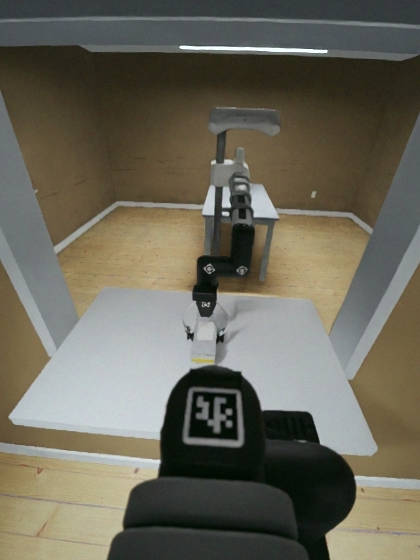

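Call:
execute_actions([
  {"r1":{"joints":{"gripper_m":0.105}},"r2":{"base":{"strafe_m":0.115}}},
], cameras=[])

Call:
execute_actions([
  {"r1":{"joints":{"lift_m":1.11},"pace":"fast"}},
], cameras=[])

Call:
execute_actions([
  {"r1":{"base":{"translate_m":-0.3},"joints":{"arm_m":0.0},"pace":"max"},"r2":{"joints":{"arm_m":0.5}}},
], cameras=["r2_wrist_camera"])

Scene clock: 196.53 s.
r1.base_odometry: x=+1.207 y=+0.074 heading=+1.110 (m, m, rad; r1's odometry frame)
r1.turned_by_wheels: +0.000 (rad since the last result)
r1.turned_by_imu: +0.000 (rad since the last result)
r1.base_tilt: forward=-0.1 right=-0.4 (deg)
r1.lidar_m: 0.40 0.40 0.87 2.21 2.56 1.13 1.07 3.30 2.36 2.29 0.58 0.43
r1.base_status: not commanded
r1.joint_positions: lift_m=+1.048 arm_m=+0.528 wrist_yaw_rad=+0.000 wrist_pitch_rad=+1.541 wrist_roll_rad=+0.000 gripper_m=+0.105
r1.joint_status: all done
r1.motor_effort: lift_m=+22(21) arm_m=+9(9) wrist_yaw_rad=-1(2) wrist_pitch_rad=-2(3) wrist_roll_rad=+0(0) gripper_m=-1(30) wheel_0=-1(1) wheel_1=-1(1) wheel_2=+1(1) (%)
r1.hand_pose: x=+0.7080 y=-0.0874 z=+0.9378 quat_wxyz=(+0.718, +0.000, +0.696, +0.000) (m; r1's base frame)
r1.wrist_depth_mm: 236 237 241 245 246 249 251 / 237 239 242 245 248 251 252 / 237 242 242 206 250 252 255 / 239 242 244 208 252 254 256 / 240 243 214 209 250 255 258 / 242 243 208 210 253 255 258 / 243 245 249 - 255 258 259
r2.base_odometry: x=+1.446 y=+1.272 heading=-0.511 (m, m, rad; r2's odometry frame)
r2.turned_by_wheels: +0.000 (rad since the last result)
r2.turned_by_imu: +0.001 (rad since the last result)
r2.base_tilt: forward=+0.1 right=-0.2 (deg)
r2.lidar_m: 0.35 0.36 0.55 2.11 2.19 3.07 1.12 1.18 2.75 2.08 0.50 0.38
r2.base_status: done
r2.joint_positions: lift_m=+1.130 arm_m=+0.003 wrist_yaw_rad=+0.000 wrist_pitch_rad=+1.570 wrist_roll_rad=+0.000 gripper_m=+0.110
r2.joint_status: not commanded
r2.motor_effort: lift_m=+21(21) arm_m=-8(7) wrist_yaw_rad=+0(0) wrist_pitch_rad=+0(0) wrist_roll_rad=-4(5) gripper_m=-1(1) wheel_0=-3(11) wheel_1=+1(10) wheel_2=+0(3) (%)
r2.hand_pose: x=+0.1740 y=-0.0874 z=+1.0196 quat_wxyz=(+0.707, +0.000, +0.707, +0.000) (m; r2's base frame)
r2.wrist_depth_mm: 332 334 332 332 334 334 334 / 1118 1138 1138 1138 1138 1160 1182 / 1229 1229 1205 1229 1229 1205 1229 / 1229 1229 1229 1205 1229 1229 1229 / 1229 1205 1008 1025 1229 1229 1229 / 1205 1229 215 1008 1229 1255 1229 / 1205 1229 1205 108 1229 1205 1229
pictures: none
No camera images: the call's "cameras" was empty. Leave "cameras" out to get every camera's image.

Scene clock: 197.53 s.
r1.base_odometry: x=+1.207 y=+0.074 heading=+1.110 (m, m, rad; r1's odometry frame)
r1.turned_by_wheels: +0.000 (rad since the last result)
r1.turned_by_imu: +0.000 (rad since the last result)
r1.base_tilt: forward=+0.0 right=-0.3 (deg)
r1.lidar_m: 0.38 0.40 0.86 2.20 2.56 1.14 1.08 3.30 2.33 2.28 0.58 0.43
r1.base_status: not commanded
r1.joint_positions: lift_m=+1.110 arm_m=+0.528 wrist_yaw_rad=+0.000 wrist_pitch_rad=+1.540 wrist_roll_rad=+0.000 gripper_m=+0.105
r1.joint_status: all done
r1.motor_effort: lift_m=+22(25) arm_m=+9(9) wrist_yaw_rad=+0(1) wrist_pitch_rad=-2(3) wrist_roll_rad=-2(3) gripper_m=-1(1) wheel_0=-1(1) wheel_1=-1(1) wheel_2=+1(1) (%)
r1.hand_pose: x=+0.7081 y=-0.0874 z=+0.9997 quat_wxyz=(+0.718, +0.000, +0.696, +0.000) (m; r1's base frame)
r1.wrist_depth_mm: 294 298 303 303 307 310 314 / 296 298 304 306 310 312 317 / 298 301 303 270 310 315 319 / 298 303 306 268 314 317 320 / 300 304 306 271 314 320 322 / 301 304 270 272 314 319 324 / 301 306 310 - 319 322 327
r2.base_odometry: x=+1.446 y=+1.272 heading=-0.511 (m, m, rad; r2's odometry frame)
r2.turned_by_wheels: +0.000 (rad since the last result)
r2.turned_by_imu: +0.000 (rad since the last result)
r2.base_tilt: forward=+0.1 right=-0.2 (deg)
r2.lidar_m: 0.34 0.37 0.55 2.09 2.21 3.08 1.11 1.17 2.74 2.07 0.53 0.38
r2.base_status: not commanded
r2.joint_positions: lift_m=+1.130 arm_m=+0.003 wrist_yaw_rad=+0.000 wrist_pitch_rad=+1.570 wrist_roll_rad=+0.000 gripper_m=+0.110
r2.joint_status: not commanded
r2.motor_effort: lift_m=+21(21) arm_m=-8(7) wrist_yaw_rad=+0(0) wrist_pitch_rad=-1(0) wrist_roll_rad=-3(3) gripper_m=-2(1) wheel_0=-3(3) wheel_1=+1(1) wheel_2=-1(0) (%)
r2.hand_pose: x=+0.1740 y=-0.0874 z=+1.0196 quat_wxyz=(+0.707, +0.000, +0.707, +0.000) (m; r2's base frame)
r2.wrist_depth_mm: 332 332 332 334 334 334 334 / 1118 1118 1138 1138 1138 1160 1160 / 1205 1205 1205 1229 1229 1229 1229 / 1205 1205 1229 1205 1229 1255 1229 / 1229 1205 1025 1008 1205 1229 1205 / 1205 1229 201 1025 1229 1229 1205 / 1229 1205 1229 108 1229 1229 1229
pictures: none
No camera images: the call's "cameras" was empty. Leave "cameras" out to get every camera's image.

Scene clock: 200.07 s.
r1.base_odometry: x=+1.074 y=-0.195 heading=+1.110 (m, m, rad; r1's odometry frame)
r1.turned_by_wheels: +0.000 (rad since the last result)
r1.turned_by_imu: +0.000 (rad since the last result)
r1.base_tilt: forward=-0.1 right=-0.3 (deg)
r1.lidar_m: 0.66 0.72 1.30 2.45 2.55 0.82 0.77 0.84 2.36 2.27 1.34 0.72
r1.base_status: done
r1.joint_positions: lift_m=+1.110 arm_m=+0.003 wrist_yaw_rad=+0.000 wrist_pitch_rad=+1.540 wrist_roll_rad=+0.000 gripper_m=+0.105
r1.joint_status: all done
r1.motor_effort: lift_m=+22(23) arm_m=-9(10) wrist_yaw_rad=-1(2) wrist_pitch_rad=-1(1) wrist_roll_rad=-1(1) gripper_m=+0(0) wheel_0=+0(5) wheel_1=+1(4) wheel_2=+0(7) (%)
r1.hand_pose: x=+0.1822 y=-0.0874 z=+0.9997 quat_wxyz=(+0.718, +0.000, +0.696, +0.000) (m; r1's base frame)
r1.wrist_depth_mm: 1160 1160 1182 1182 1205 1205 1229 / 1160 1160 1182 1182 1205 1255 1229 / 1182 1182 1182 1205 1205 1205 1255 / 1138 1182 1182 1182 1229 1229 1229 / 1160 1205 991 1025 1229 1255 1281 / 1182 1205 1008 904 1255 1281 1255 / 1205 1205 1205 - 1255 1255 1281
r2.base_odometry: x=+1.446 y=+1.272 heading=-0.511 (m, m, rad; r2's odometry frame)
r2.turned_by_wheels: +0.000 (rad since the last result)
r2.turned_by_imu: +0.001 (rad since the last result)
r2.base_tilt: forward=+0.1 right=-0.2 (deg)
r2.lidar_m: 0.34 0.38 0.56 2.08 2.19 3.02 1.11 1.18 2.70 2.11 0.51 0.37
r2.base_status: not commanded
r2.joint_positions: lift_m=+1.130 arm_m=+0.499 wrist_yaw_rad=+0.000 wrist_pitch_rad=+1.570 wrist_roll_rad=+0.000 gripper_m=+0.110
r2.joint_status: all done
r2.motor_effort: lift_m=+21(21) arm_m=+8(9) wrist_yaw_rad=+0(0) wrist_pitch_rad=+0(1) wrist_roll_rad=-1(3) gripper_m=-1(1) wheel_0=-3(3) wheel_1=+1(1) wheel_2=-1(0) (%)
r2.hand_pose: x=+0.6698 y=-0.0874 z=+1.0196 quat_wxyz=(+0.707, +0.000, +0.707, +0.000) (m; r2's base frame)
r2.wrist_depth_mm: 330 330 330 332 332 330 334 / 330 329 330 330 332 332 332 / 330 330 330 330 330 332 332 / 329 329 330 290 330 332 332 / 329 329 330 290 330 330 330 / 329 329 201 290 330 330 330 / 327 329 329 108 330 330 330
pictures: r2_wrist_camera
camera_calibration (this result's frames):
r2_wrist_camera: T_world_to_cam=[[-0.0354212, -0.999295, 0.0124676, -0.080767], [-0.999368, 0.0353803, -0.00348072, 0.738393], [0.00303716, -0.012583, -0.999916, 1.24907], [0, 0, 0, 1]] pos_world=[0.731272, -0.0911176, 1.25254]
Images, in order (width x height): r2_wrist_camera 616x392.

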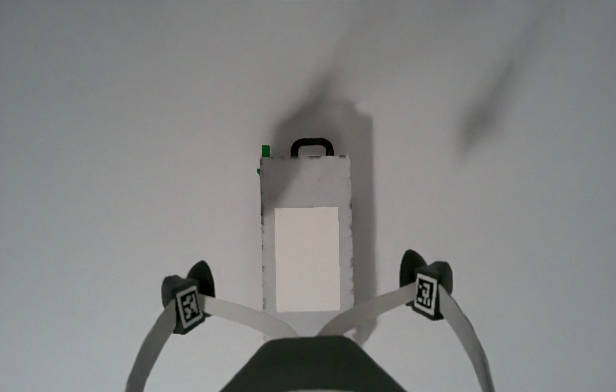

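Call:
execute_actions([
  {"r2":{"joints":{"lift_m":1.05,"gripper_m":0.09}}},
], cameras=[])

Call:
execute_actions([
  {"r2":{"joints":{"gripper_m":0.0}}},
], cameras=["r2_wrist_camera"])

Call:
execute_actions([
  {"r2":{"joints":{"lift_m":1.075,"arm_m":0.03},"pace":"fast"}},
], cameras=[])

Call:
execute_actions([
  {"r2":{"base":{"rotate_rad":1.556},"joints":{"lift_m":0.5}}},
], cameras=[])

Call:
execute_actions([
  {"r2":{"base":{"translate_m":-1.065},"pace":"max"}},
], cameras=[])

Call:
execute_actions([
  {"r2":{"base":{"strafe_m":2.0},"joints":{"lift_m":1.02},"pace":"max"}},
], cameras=["r2_head_camera"])

Scene clock: 201.73 s.
r1.base_odometry: x=+1.074 y=-0.195 heading=+1.110 (m, m, rad; r1's odometry frame)
r1.turned_by_wheels: +0.000 (rad since the last result)
r1.turned_by_imu: +0.000 (rad since the last result)
r1.base_tilt: forward=+0.0 right=-0.4 (deg)
r1.lidar_m: 0.68 0.73 1.28 2.46 2.56 0.83 0.77 0.81 2.39 2.27 1.35 0.72
r1.base_status: not commanded
r1.joint_positions: lift_m=+1.110 arm_m=+0.003 wrist_yaw_rad=+0.000 wrist_pitch_rad=+1.540 wrist_roll_rad=+0.000 gripper_m=+0.105
r1.joint_status: not commanded
r1.motor_effort: lift_m=+22(22) arm_m=-9(9) wrist_yaw_rad=-1(0) wrist_pitch_rad=-2(1) wrist_roll_rad=+0(0) gripper_m=+1(0) wheel_0=+0(1) wheel_1=+1(1) wheel_2=+0(0) (%)
r1.hand_pose: x=+0.1822 y=-0.0874 z=+0.9997 quat_wxyz=(+0.718, +0.000, +0.696, +0.000) (m; r1's base frame)
r1.wrist_depth_mm: 1138 1160 1182 1182 1205 1205 1229 / 1160 1160 1182 1205 1205 1205 1229 / 1182 1160 1182 1205 1205 1255 1229 / 1160 1205 1160 1205 1229 1281 1255 / 1182 1160 1008 991 1229 1229 1229 / 1182 1205 991 917 1229 1255 1281 / 1205 1205 1205 - 1229 1255 1281
r2.base_odometry: x=+1.446 y=+1.272 heading=-0.511 (m, m, rad; r2's odometry frame)
r2.turned_by_wheels: +0.000 (rad since the last result)
r2.turned_by_imu: +0.000 (rad since the last result)
r2.base_tilt: forward=+0.1 right=-0.2 (deg)
r2.lidar_m: 0.35 0.38 0.54 2.09 2.17 3.06 1.11 1.18 2.73 2.10 0.52 0.37
r2.base_status: not commanded
r2.joint_positions: lift_m=+1.050 arm_m=+0.499 wrist_yaw_rad=+0.000 wrist_pitch_rad=+1.570 wrist_roll_rad=+0.000 gripper_m=+0.090
r2.joint_status: all done
r2.motor_effort: lift_m=+17(19) arm_m=+8(8) wrist_yaw_rad=-1(1) wrist_pitch_rad=+0(0) wrist_roll_rad=-2(2) gripper_m=-1(4) wheel_0=-3(3) wheel_1=+1(1) wheel_2=+0(0) (%)
r2.hand_pose: x=+0.6698 y=-0.0874 z=+0.9399 quat_wxyz=(+0.707, +0.000, +0.707, +0.000) (m; r2's base frame)
r2.wrist_depth_mm: 251 252 252 253 252 253 253 / 250 251 251 252 252 253 253 / 251 251 251 212 252 253 252 / 251 251 250 211 251 252 252 / 250 251 251 211 252 251 252 / 250 250 200 211 204 251 252 / 250 250 250 108 251 251 252
pictures: none
No camera images: the call's "cameras" was empty. Leave "cameras" out to get every camera's image.

Scene clock: 203.43 s.
r1.base_odometry: x=+1.074 y=-0.195 heading=+1.110 (m, m, rad; r1's odometry frame)
r1.turned_by_wheels: +0.000 (rad since the last result)
r1.turned_by_imu: +0.000 (rad since the last result)
r1.base_tilt: forward=-0.1 right=-0.3 (deg)
r1.lidar_m: 0.68 0.73 1.30 2.45 2.54 0.84 0.78 0.84 2.36 2.28 1.35 0.73
r1.base_status: not commanded
r1.joint_positions: lift_m=+1.110 arm_m=+0.003 wrist_yaw_rad=+0.000 wrist_pitch_rad=+1.540 wrist_roll_rad=+0.000 gripper_m=+0.105
r1.joint_status: not commanded
r1.motor_effort: lift_m=+23(23) arm_m=-9(9) wrist_yaw_rad=-1(1) wrist_pitch_rad=-2(2) wrist_roll_rad=+1(1) gripper_m=-1(1) wheel_0=+0(0) wheel_1=+1(1) wheel_2=+0(0) (%)
r1.hand_pose: x=+0.1822 y=-0.0874 z=+0.9997 quat_wxyz=(+0.718, +0.000, +0.696, +0.000) (m; r1's base frame)
r1.wrist_depth_mm: 1138 1182 1160 1182 1229 1205 1229 / 1160 1182 1182 1182 1205 1229 1229 / 1160 1160 1205 1205 1205 1229 1229 / 1182 1182 1182 1229 1229 1229 1229 / 1182 1205 991 1025 1229 1229 1255 / 1182 1205 1042 904 1229 1229 1281 / 1160 1205 1229 - 1255 1281 1308
r2.base_odometry: x=+1.446 y=+1.272 heading=-0.511 (m, m, rad; r2's odometry frame)
r2.turned_by_wheels: +0.000 (rad since the last result)
r2.turned_by_imu: +0.000 (rad since the last result)
r2.base_tilt: forward=+0.2 right=-0.2 (deg)
r2.lidar_m: 0.34 0.39 0.53 2.09 2.22 3.07 1.12 1.18 2.74 2.09 0.52 0.37
r2.base_status: not commanded
r2.joint_positions: lift_m=+1.050 arm_m=+0.499 wrist_yaw_rad=+0.000 wrist_pitch_rad=+1.570 wrist_roll_rad=+0.000 gripper_m=+0.001
r2.joint_status: all done
r2.motor_effort: lift_m=+20(20) arm_m=+8(8) wrist_yaw_rad=+0(1) wrist_pitch_rad=-1(1) wrist_roll_rad=-3(2) gripper_m=-24(25) wheel_0=-3(3) wheel_1=+1(1) wheel_2=+0(0) (%)
r2.hand_pose: x=+0.6698 y=-0.0874 z=+0.9397 quat_wxyz=(+0.707, +0.000, +0.707, +0.000) (m; r2's base frame)
r2.wrist_depth_mm: 249 248 249 250 250 250 250 / 249 249 249 250 250 251 250 / 248 249 249 190 250 250 250 / 249 248 249 190 250 250 250 / 248 248 249 191 249 249 249 / 249 248 191 191 192 249 249 / 248 248 248 108 249 249 249
pictures: r2_wrist_camera
camera_calibration (this result's frames):
r2_wrist_camera: T_world_to_cam=[[-0.0354199, -0.999295, 0.0124716, -0.0797757], [-0.999368, 0.0353805, -0.00336694, 0.738], [0.00292332, -0.012583, -0.999917, 1.16924], [0, 0, 0, 1]] pos_world=[0.73129, -0.0911176, 1.17263]
Images, in order (width x height): r2_wrist_camera 616x392.

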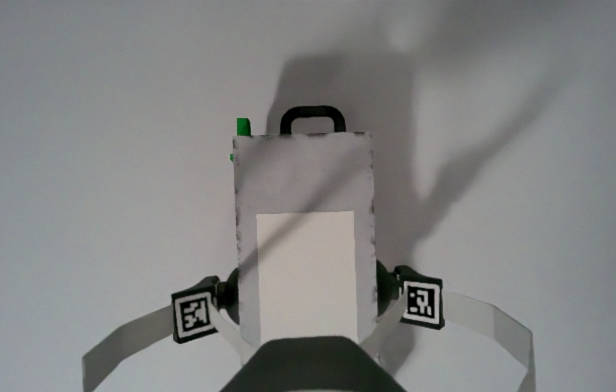

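Scene clock: 205.50 s.
r1.base_odometry: x=+1.074 y=-0.195 heading=+1.110 (m, m, rad; r1's odometry frame)
r1.turned_by_wheels: +0.000 (rad since the last result)
r1.turned_by_imu: +0.000 (rad since the last result)
r1.base_tilt: forward=-0.1 right=-0.4 (deg)
r1.lidar_m: 0.70 0.70 1.31 2.46 2.54 0.84 0.76 0.84 2.36 2.28 1.35 0.72
r1.base_status: not commanded
r1.joint_positions: lift_m=+1.110 arm_m=+0.003 wrist_yaw_rad=+0.000 wrist_pitch_rad=+1.540 wrist_roll_rad=+0.000 gripper_m=+0.105
r1.joint_status: not commanded
r1.motor_effort: lift_m=+22(23) arm_m=-9(9) wrist_yaw_rad=-2(1) wrist_pitch_rad=-2(1) wrist_roll_rad=+1(1) gripper_m=+0(0) wheel_0=+0(0) wheel_1=+1(1) wheel_2=+0(0) (%)
r1.hand_pose: x=+0.1822 y=-0.0874 z=+0.9997 quat_wxyz=(+0.718, +0.000, +0.696, +0.000) (m; r1's base frame)
r1.wrist_depth_mm: 1138 1160 1182 1182 1205 1229 1229 / 1160 1182 1182 1205 1182 1229 1255 / 1160 1182 1182 1229 1229 1255 1229 / 1182 1182 1182 1205 1205 1229 1255 / 1182 1205 991 991 1229 1255 1281 / 1182 1205 1008 917 1229 1281 1255 / 1182 1205 1205 - 1255 1281 1281
r2.base_odometry: x=+1.446 y=+1.272 heading=-0.511 (m, m, rad; r2's odometry frame)
r2.turned_by_wheels: +0.000 (rad since the last result)
r2.turned_by_imu: +0.001 (rad since the last result)
r2.base_tilt: forward=+0.1 right=-0.2 (deg)
r2.lidar_m: 0.28 0.39 0.55 2.09 2.21 3.08 1.12 1.19 2.69 2.09 0.52 0.27
r2.base_status: not commanded
r2.joint_positions: lift_m=+1.075 arm_m=+0.031 wrist_yaw_rad=+0.000 wrist_pitch_rad=+1.570 wrist_roll_rad=+0.000 gripper_m=+0.001
r2.joint_status: all done
r2.motor_effort: lift_m=+25(26) arm_m=-7(6) wrist_yaw_rad=+1(1) wrist_pitch_rad=-1(3) wrist_roll_rad=+0(1) gripper_m=-25(24) wheel_0=-3(3) wheel_1=+1(1) wheel_2=+0(0) (%)
r2.hand_pose: x=+0.2024 y=-0.0874 z=+0.9643 quat_wxyz=(+0.707, +0.000, +0.707, +0.000) (m; r2's base frame)
r2.wrist_depth_mm: 276 276 277 277 277 278 278 / 1042 1042 1060 1078 1078 1078 1098 / 1160 1160 1182 190 1160 1182 1160 / 1160 1182 1182 190 1182 1182 1160 / 1160 1182 976 191 1182 1182 1160 / 1182 1160 191 191 191 1160 1160 / 1160 1160 1182 108 1182 1182 1160
pictures: none
No camera images: the call's "cameras" was empty. Leave "cameras" out to get every camera's image.

Scene clock: 208.70 s.
r1.base_odometry: x=+1.074 y=-0.195 heading=+1.110 (m, m, rad; r1's odometry frame)
r1.turned_by_wheels: +0.000 (rad since the last result)
r1.turned_by_imu: +0.000 (rad since the last result)
r1.base_tilt: forward=+0.0 right=-0.3 (deg)
r1.lidar_m: 0.68 0.73 1.27 2.46 2.54 0.83 0.77 0.86 2.36 2.28 1.35 0.74
r1.base_status: not commanded
r1.joint_positions: lift_m=+1.110 arm_m=+0.003 wrist_yaw_rad=+0.000 wrist_pitch_rad=+1.540 wrist_roll_rad=+0.000 gripper_m=+0.105
r1.joint_status: not commanded
r1.motor_effort: lift_m=+22(23) arm_m=-9(9) wrist_yaw_rad=-1(1) wrist_pitch_rad=-2(1) wrist_roll_rad=-1(2) gripper_m=+0(0) wheel_0=+0(0) wheel_1=+2(1) wheel_2=+0(0) (%)
r1.hand_pose: x=+0.1822 y=-0.0874 z=+0.9997 quat_wxyz=(+0.718, +0.000, +0.696, +0.000) (m; r1's base frame)
r1.wrist_depth_mm: 1138 1182 1160 1205 1229 1205 1229 / 1160 1160 1182 1182 1205 1229 1229 / 1160 1182 1182 1205 1229 1229 1255 / 1182 1160 1205 1229 1229 1229 1255 / 1160 1205 976 1008 1229 1229 1255 / 1160 1182 1008 917 1229 1255 1281 / 1182 1229 1205 - 1255 1255 1255
r2.base_odometry: x=+1.446 y=+1.272 heading=+1.044 (m, m, rad; r2's odometry frame)
r2.turned_by_wheels: +1.555 (rad since the last result)
r2.turned_by_imu: +1.570 (rad since the last result)
r2.base_tilt: forward=+0.1 right=-0.2 (deg)
r2.lidar_m: 2.09 2.19 2.97 1.11 1.17 2.74 2.40 0.54 0.38 0.36 0.37 0.54
r2.base_status: done
r2.joint_positions: lift_m=+0.500 arm_m=+0.031 wrist_yaw_rad=+0.000 wrist_pitch_rad=+1.570 wrist_roll_rad=+0.000 gripper_m=+0.001
r2.joint_status: all done
r2.motor_effort: lift_m=+20(25) arm_m=-8(8) wrist_yaw_rad=+0(1) wrist_pitch_rad=+0(1) wrist_roll_rad=-1(3) gripper_m=-26(24) wheel_0=-3(10) wheel_1=-4(8) wheel_2=-2(10) (%)
r2.hand_pose: x=+0.2026 y=-0.0874 z=+0.3897 quat_wxyz=(+0.707, +0.000, +0.707, +0.000) (m; r2's base frame)
r2.wrist_depth_mm: 615 615 609 615 615 615 621 / 609 609 609 609 609 615 615 / 609 609 609 190 609 609 609 / 603 609 609 190 615 609 609 / 609 609 413 191 615 609 609 / 609 404 191 191 192 615 615 / 609 399 399 108 603 615 603
pictures: none
No camera images: the call's "cameras" was empty. Leave "cameras" out to get every camera's image.

Scene clock: 212.27 s.
r1.base_odometry: x=+1.074 y=-0.195 heading=+1.110 (m, m, rad; r1's odometry frame)
r1.turned_by_wheels: +0.000 (rad since the last result)
r1.turned_by_imu: +0.000 (rad since the last result)
r1.base_tilt: forward=+0.0 right=-0.3 (deg)
r1.lidar_m: 0.68 0.72 1.30 2.46 2.55 0.84 0.78 0.84 2.34 2.29 1.35 0.73
r1.base_status: not commanded
r1.joint_positions: lift_m=+1.110 arm_m=+0.003 wrist_yaw_rad=+0.000 wrist_pitch_rad=+1.540 wrist_roll_rad=+0.000 gripper_m=+0.105
r1.joint_status: not commanded
r1.motor_effort: lift_m=+22(23) arm_m=-9(9) wrist_yaw_rad=+0(0) wrist_pitch_rad=-2(2) wrist_roll_rad=+1(1) gripper_m=+0(1) wheel_0=+0(0) wheel_1=+1(2) wheel_2=+0(0) (%)
r1.hand_pose: x=+0.1822 y=-0.0874 z=+0.9997 quat_wxyz=(+0.718, +0.000, +0.696, +0.000) (m; r1's base frame)
r1.wrist_depth_mm: 1160 1138 1205 1182 1205 1255 1205 / 1160 1182 1182 1205 1205 1229 1255 / 1160 1182 1182 1205 1229 1229 1229 / 1182 1182 1205 1229 1229 1255 1255 / 1205 1205 1008 991 1229 1229 1281 / 1182 1205 1008 931 1229 1255 1281 / 1205 1205 1182 - 1255 1255 1336
r2.base_odometry: x=+0.911 y=+0.351 heading=+1.044 (m, m, rad; r2's odometry frame)
r2.turned_by_wheels: +0.000 (rad since the last result)
r2.turned_by_imu: -0.001 (rad since the last result)
r2.base_tilt: forward=+0.2 right=-0.2 (deg)
r2.lidar_m: 1.46 1.58 1.20 1.57 2.27 1.64 1.58 0.83 0.63 0.59 0.63 0.61
r2.base_status: done
r2.joint_positions: lift_m=+0.500 arm_m=+0.031 wrist_yaw_rad=+0.000 wrist_pitch_rad=+1.570 wrist_roll_rad=+0.000 gripper_m=+0.001
r2.joint_status: not commanded
r2.motor_effort: lift_m=+21(20) arm_m=-7(7) wrist_yaw_rad=+0(0) wrist_pitch_rad=-1(2) wrist_roll_rad=-2(1) gripper_m=-25(24) wheel_0=-2(8) wheel_1=-2(9) wheel_2=+0(16) (%)
r2.hand_pose: x=+0.2024 y=-0.0874 z=+0.3896 quat_wxyz=(+0.707, +0.000, +0.707, +0.000) (m; r2's base frame)
r2.wrist_depth_mm: 609 609 609 615 615 615 615 / 609 609 609 609 615 615 609 / 615 609 609 190 615 609 609 / 609 609 609 190 609 609 615 / 609 615 410 191 615 609 609 / 609 407 191 191 192 609 609 / 609 399 399 108 603 609 609
pictures: none
No camera images: the call's "cameras" was empty. Leave "cameras" out to get every camera's image.

Scene clock: 217.50 s.
r1.base_odometry: x=+1.074 y=-0.195 heading=+1.110 (m, m, rad; r1's odometry frame)
r1.turned_by_wheels: +0.000 (rad since the last result)
r1.turned_by_imu: +0.001 (rad since the last result)
r1.base_tilt: forward=-0.1 right=-0.3 (deg)
r1.lidar_m: 0.67 0.72 1.29 2.47 2.55 0.82 0.78 0.84 2.34 2.28 1.34 0.73
r1.base_status: not commanded
r1.joint_positions: lift_m=+1.110 arm_m=+0.003 wrist_yaw_rad=+0.000 wrist_pitch_rad=+1.540 wrist_roll_rad=+0.000 gripper_m=+0.105
r1.joint_status: not commanded
r1.motor_effort: lift_m=+23(23) arm_m=-9(9) wrist_yaw_rad=-1(1) wrist_pitch_rad=-1(1) wrist_roll_rad=+0(1) gripper_m=+0(2) wheel_0=+0(0) wheel_1=+1(1) wheel_2=+0(0) (%)
r1.hand_pose: x=+0.1822 y=-0.0874 z=+0.9997 quat_wxyz=(+0.718, +0.000, +0.696, +0.000) (m; r1's base frame)
r1.wrist_depth_mm: 1160 1160 1160 1182 1205 1182 1229 / 1160 1182 1205 1182 1229 1229 1255 / 1160 1160 1160 1205 1205 1229 1255 / 1182 1182 1205 1182 1205 1229 1255 / 1182 1182 1008 991 1229 1229 1229 / 1205 1182 991 904 1255 1255 1255 / 1205 1182 1229 - 1255 1281 1255
r2.base_odometry: x=-0.818 y=+1.357 heading=+1.044 (m, m, rad; r2's odometry frame)
r2.turned_by_wheels: +0.000 (rad since the last result)
r2.turned_by_imu: +0.002 (rad since the last result)
r2.base_tilt: forward=+0.1 right=-0.2 (deg)
r2.lidar_m: 0.28 0.41 0.57 1.71 1.79 1.65 1.59 1.68 2.25 2.44 0.55 0.41
r2.base_status: done
r2.joint_positions: lift_m=+1.020 arm_m=+0.031 wrist_yaw_rad=+0.000 wrist_pitch_rad=+1.570 wrist_roll_rad=+0.000 gripper_m=+0.001
r2.joint_status: all done
r2.motor_effort: lift_m=+24(28) arm_m=-7(8) wrist_yaw_rad=+0(0) wrist_pitch_rad=+0(1) wrist_roll_rad=-1(3) gripper_m=-25(25) wheel_0=+3(14) wheel_1=-2(15) wheel_2=+0(1) (%)
r2.hand_pose: x=+0.2025 y=-0.0874 z=+0.9093 quat_wxyz=(+0.707, +0.000, +0.707, +0.000) (m; r2's base frame)
r2.wrist_depth_mm: 373 373 373 373 375 377 375 / 1118 1118 1118 1118 1138 1118 1118 / 1118 1118 1098 190 1098 1118 1118 / 1118 1098 1118 190 1098 1118 1118 / 1098 1118 917 191 1098 1118 1118 / 1098 1118 191 191 192 1118 1098 / 1118 1118 1098 108 1118 1118 1118
pictures: r2_head_camera
Images, in order (width x height): r2_head_camera 420x560.

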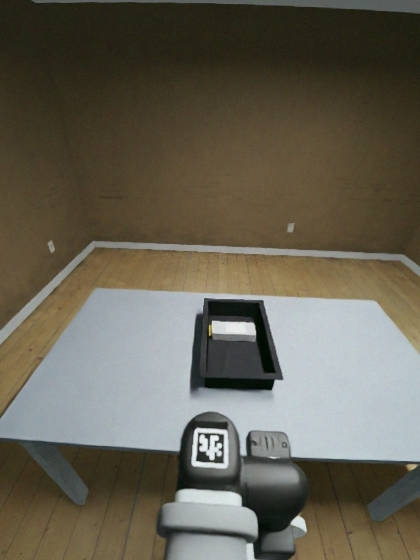

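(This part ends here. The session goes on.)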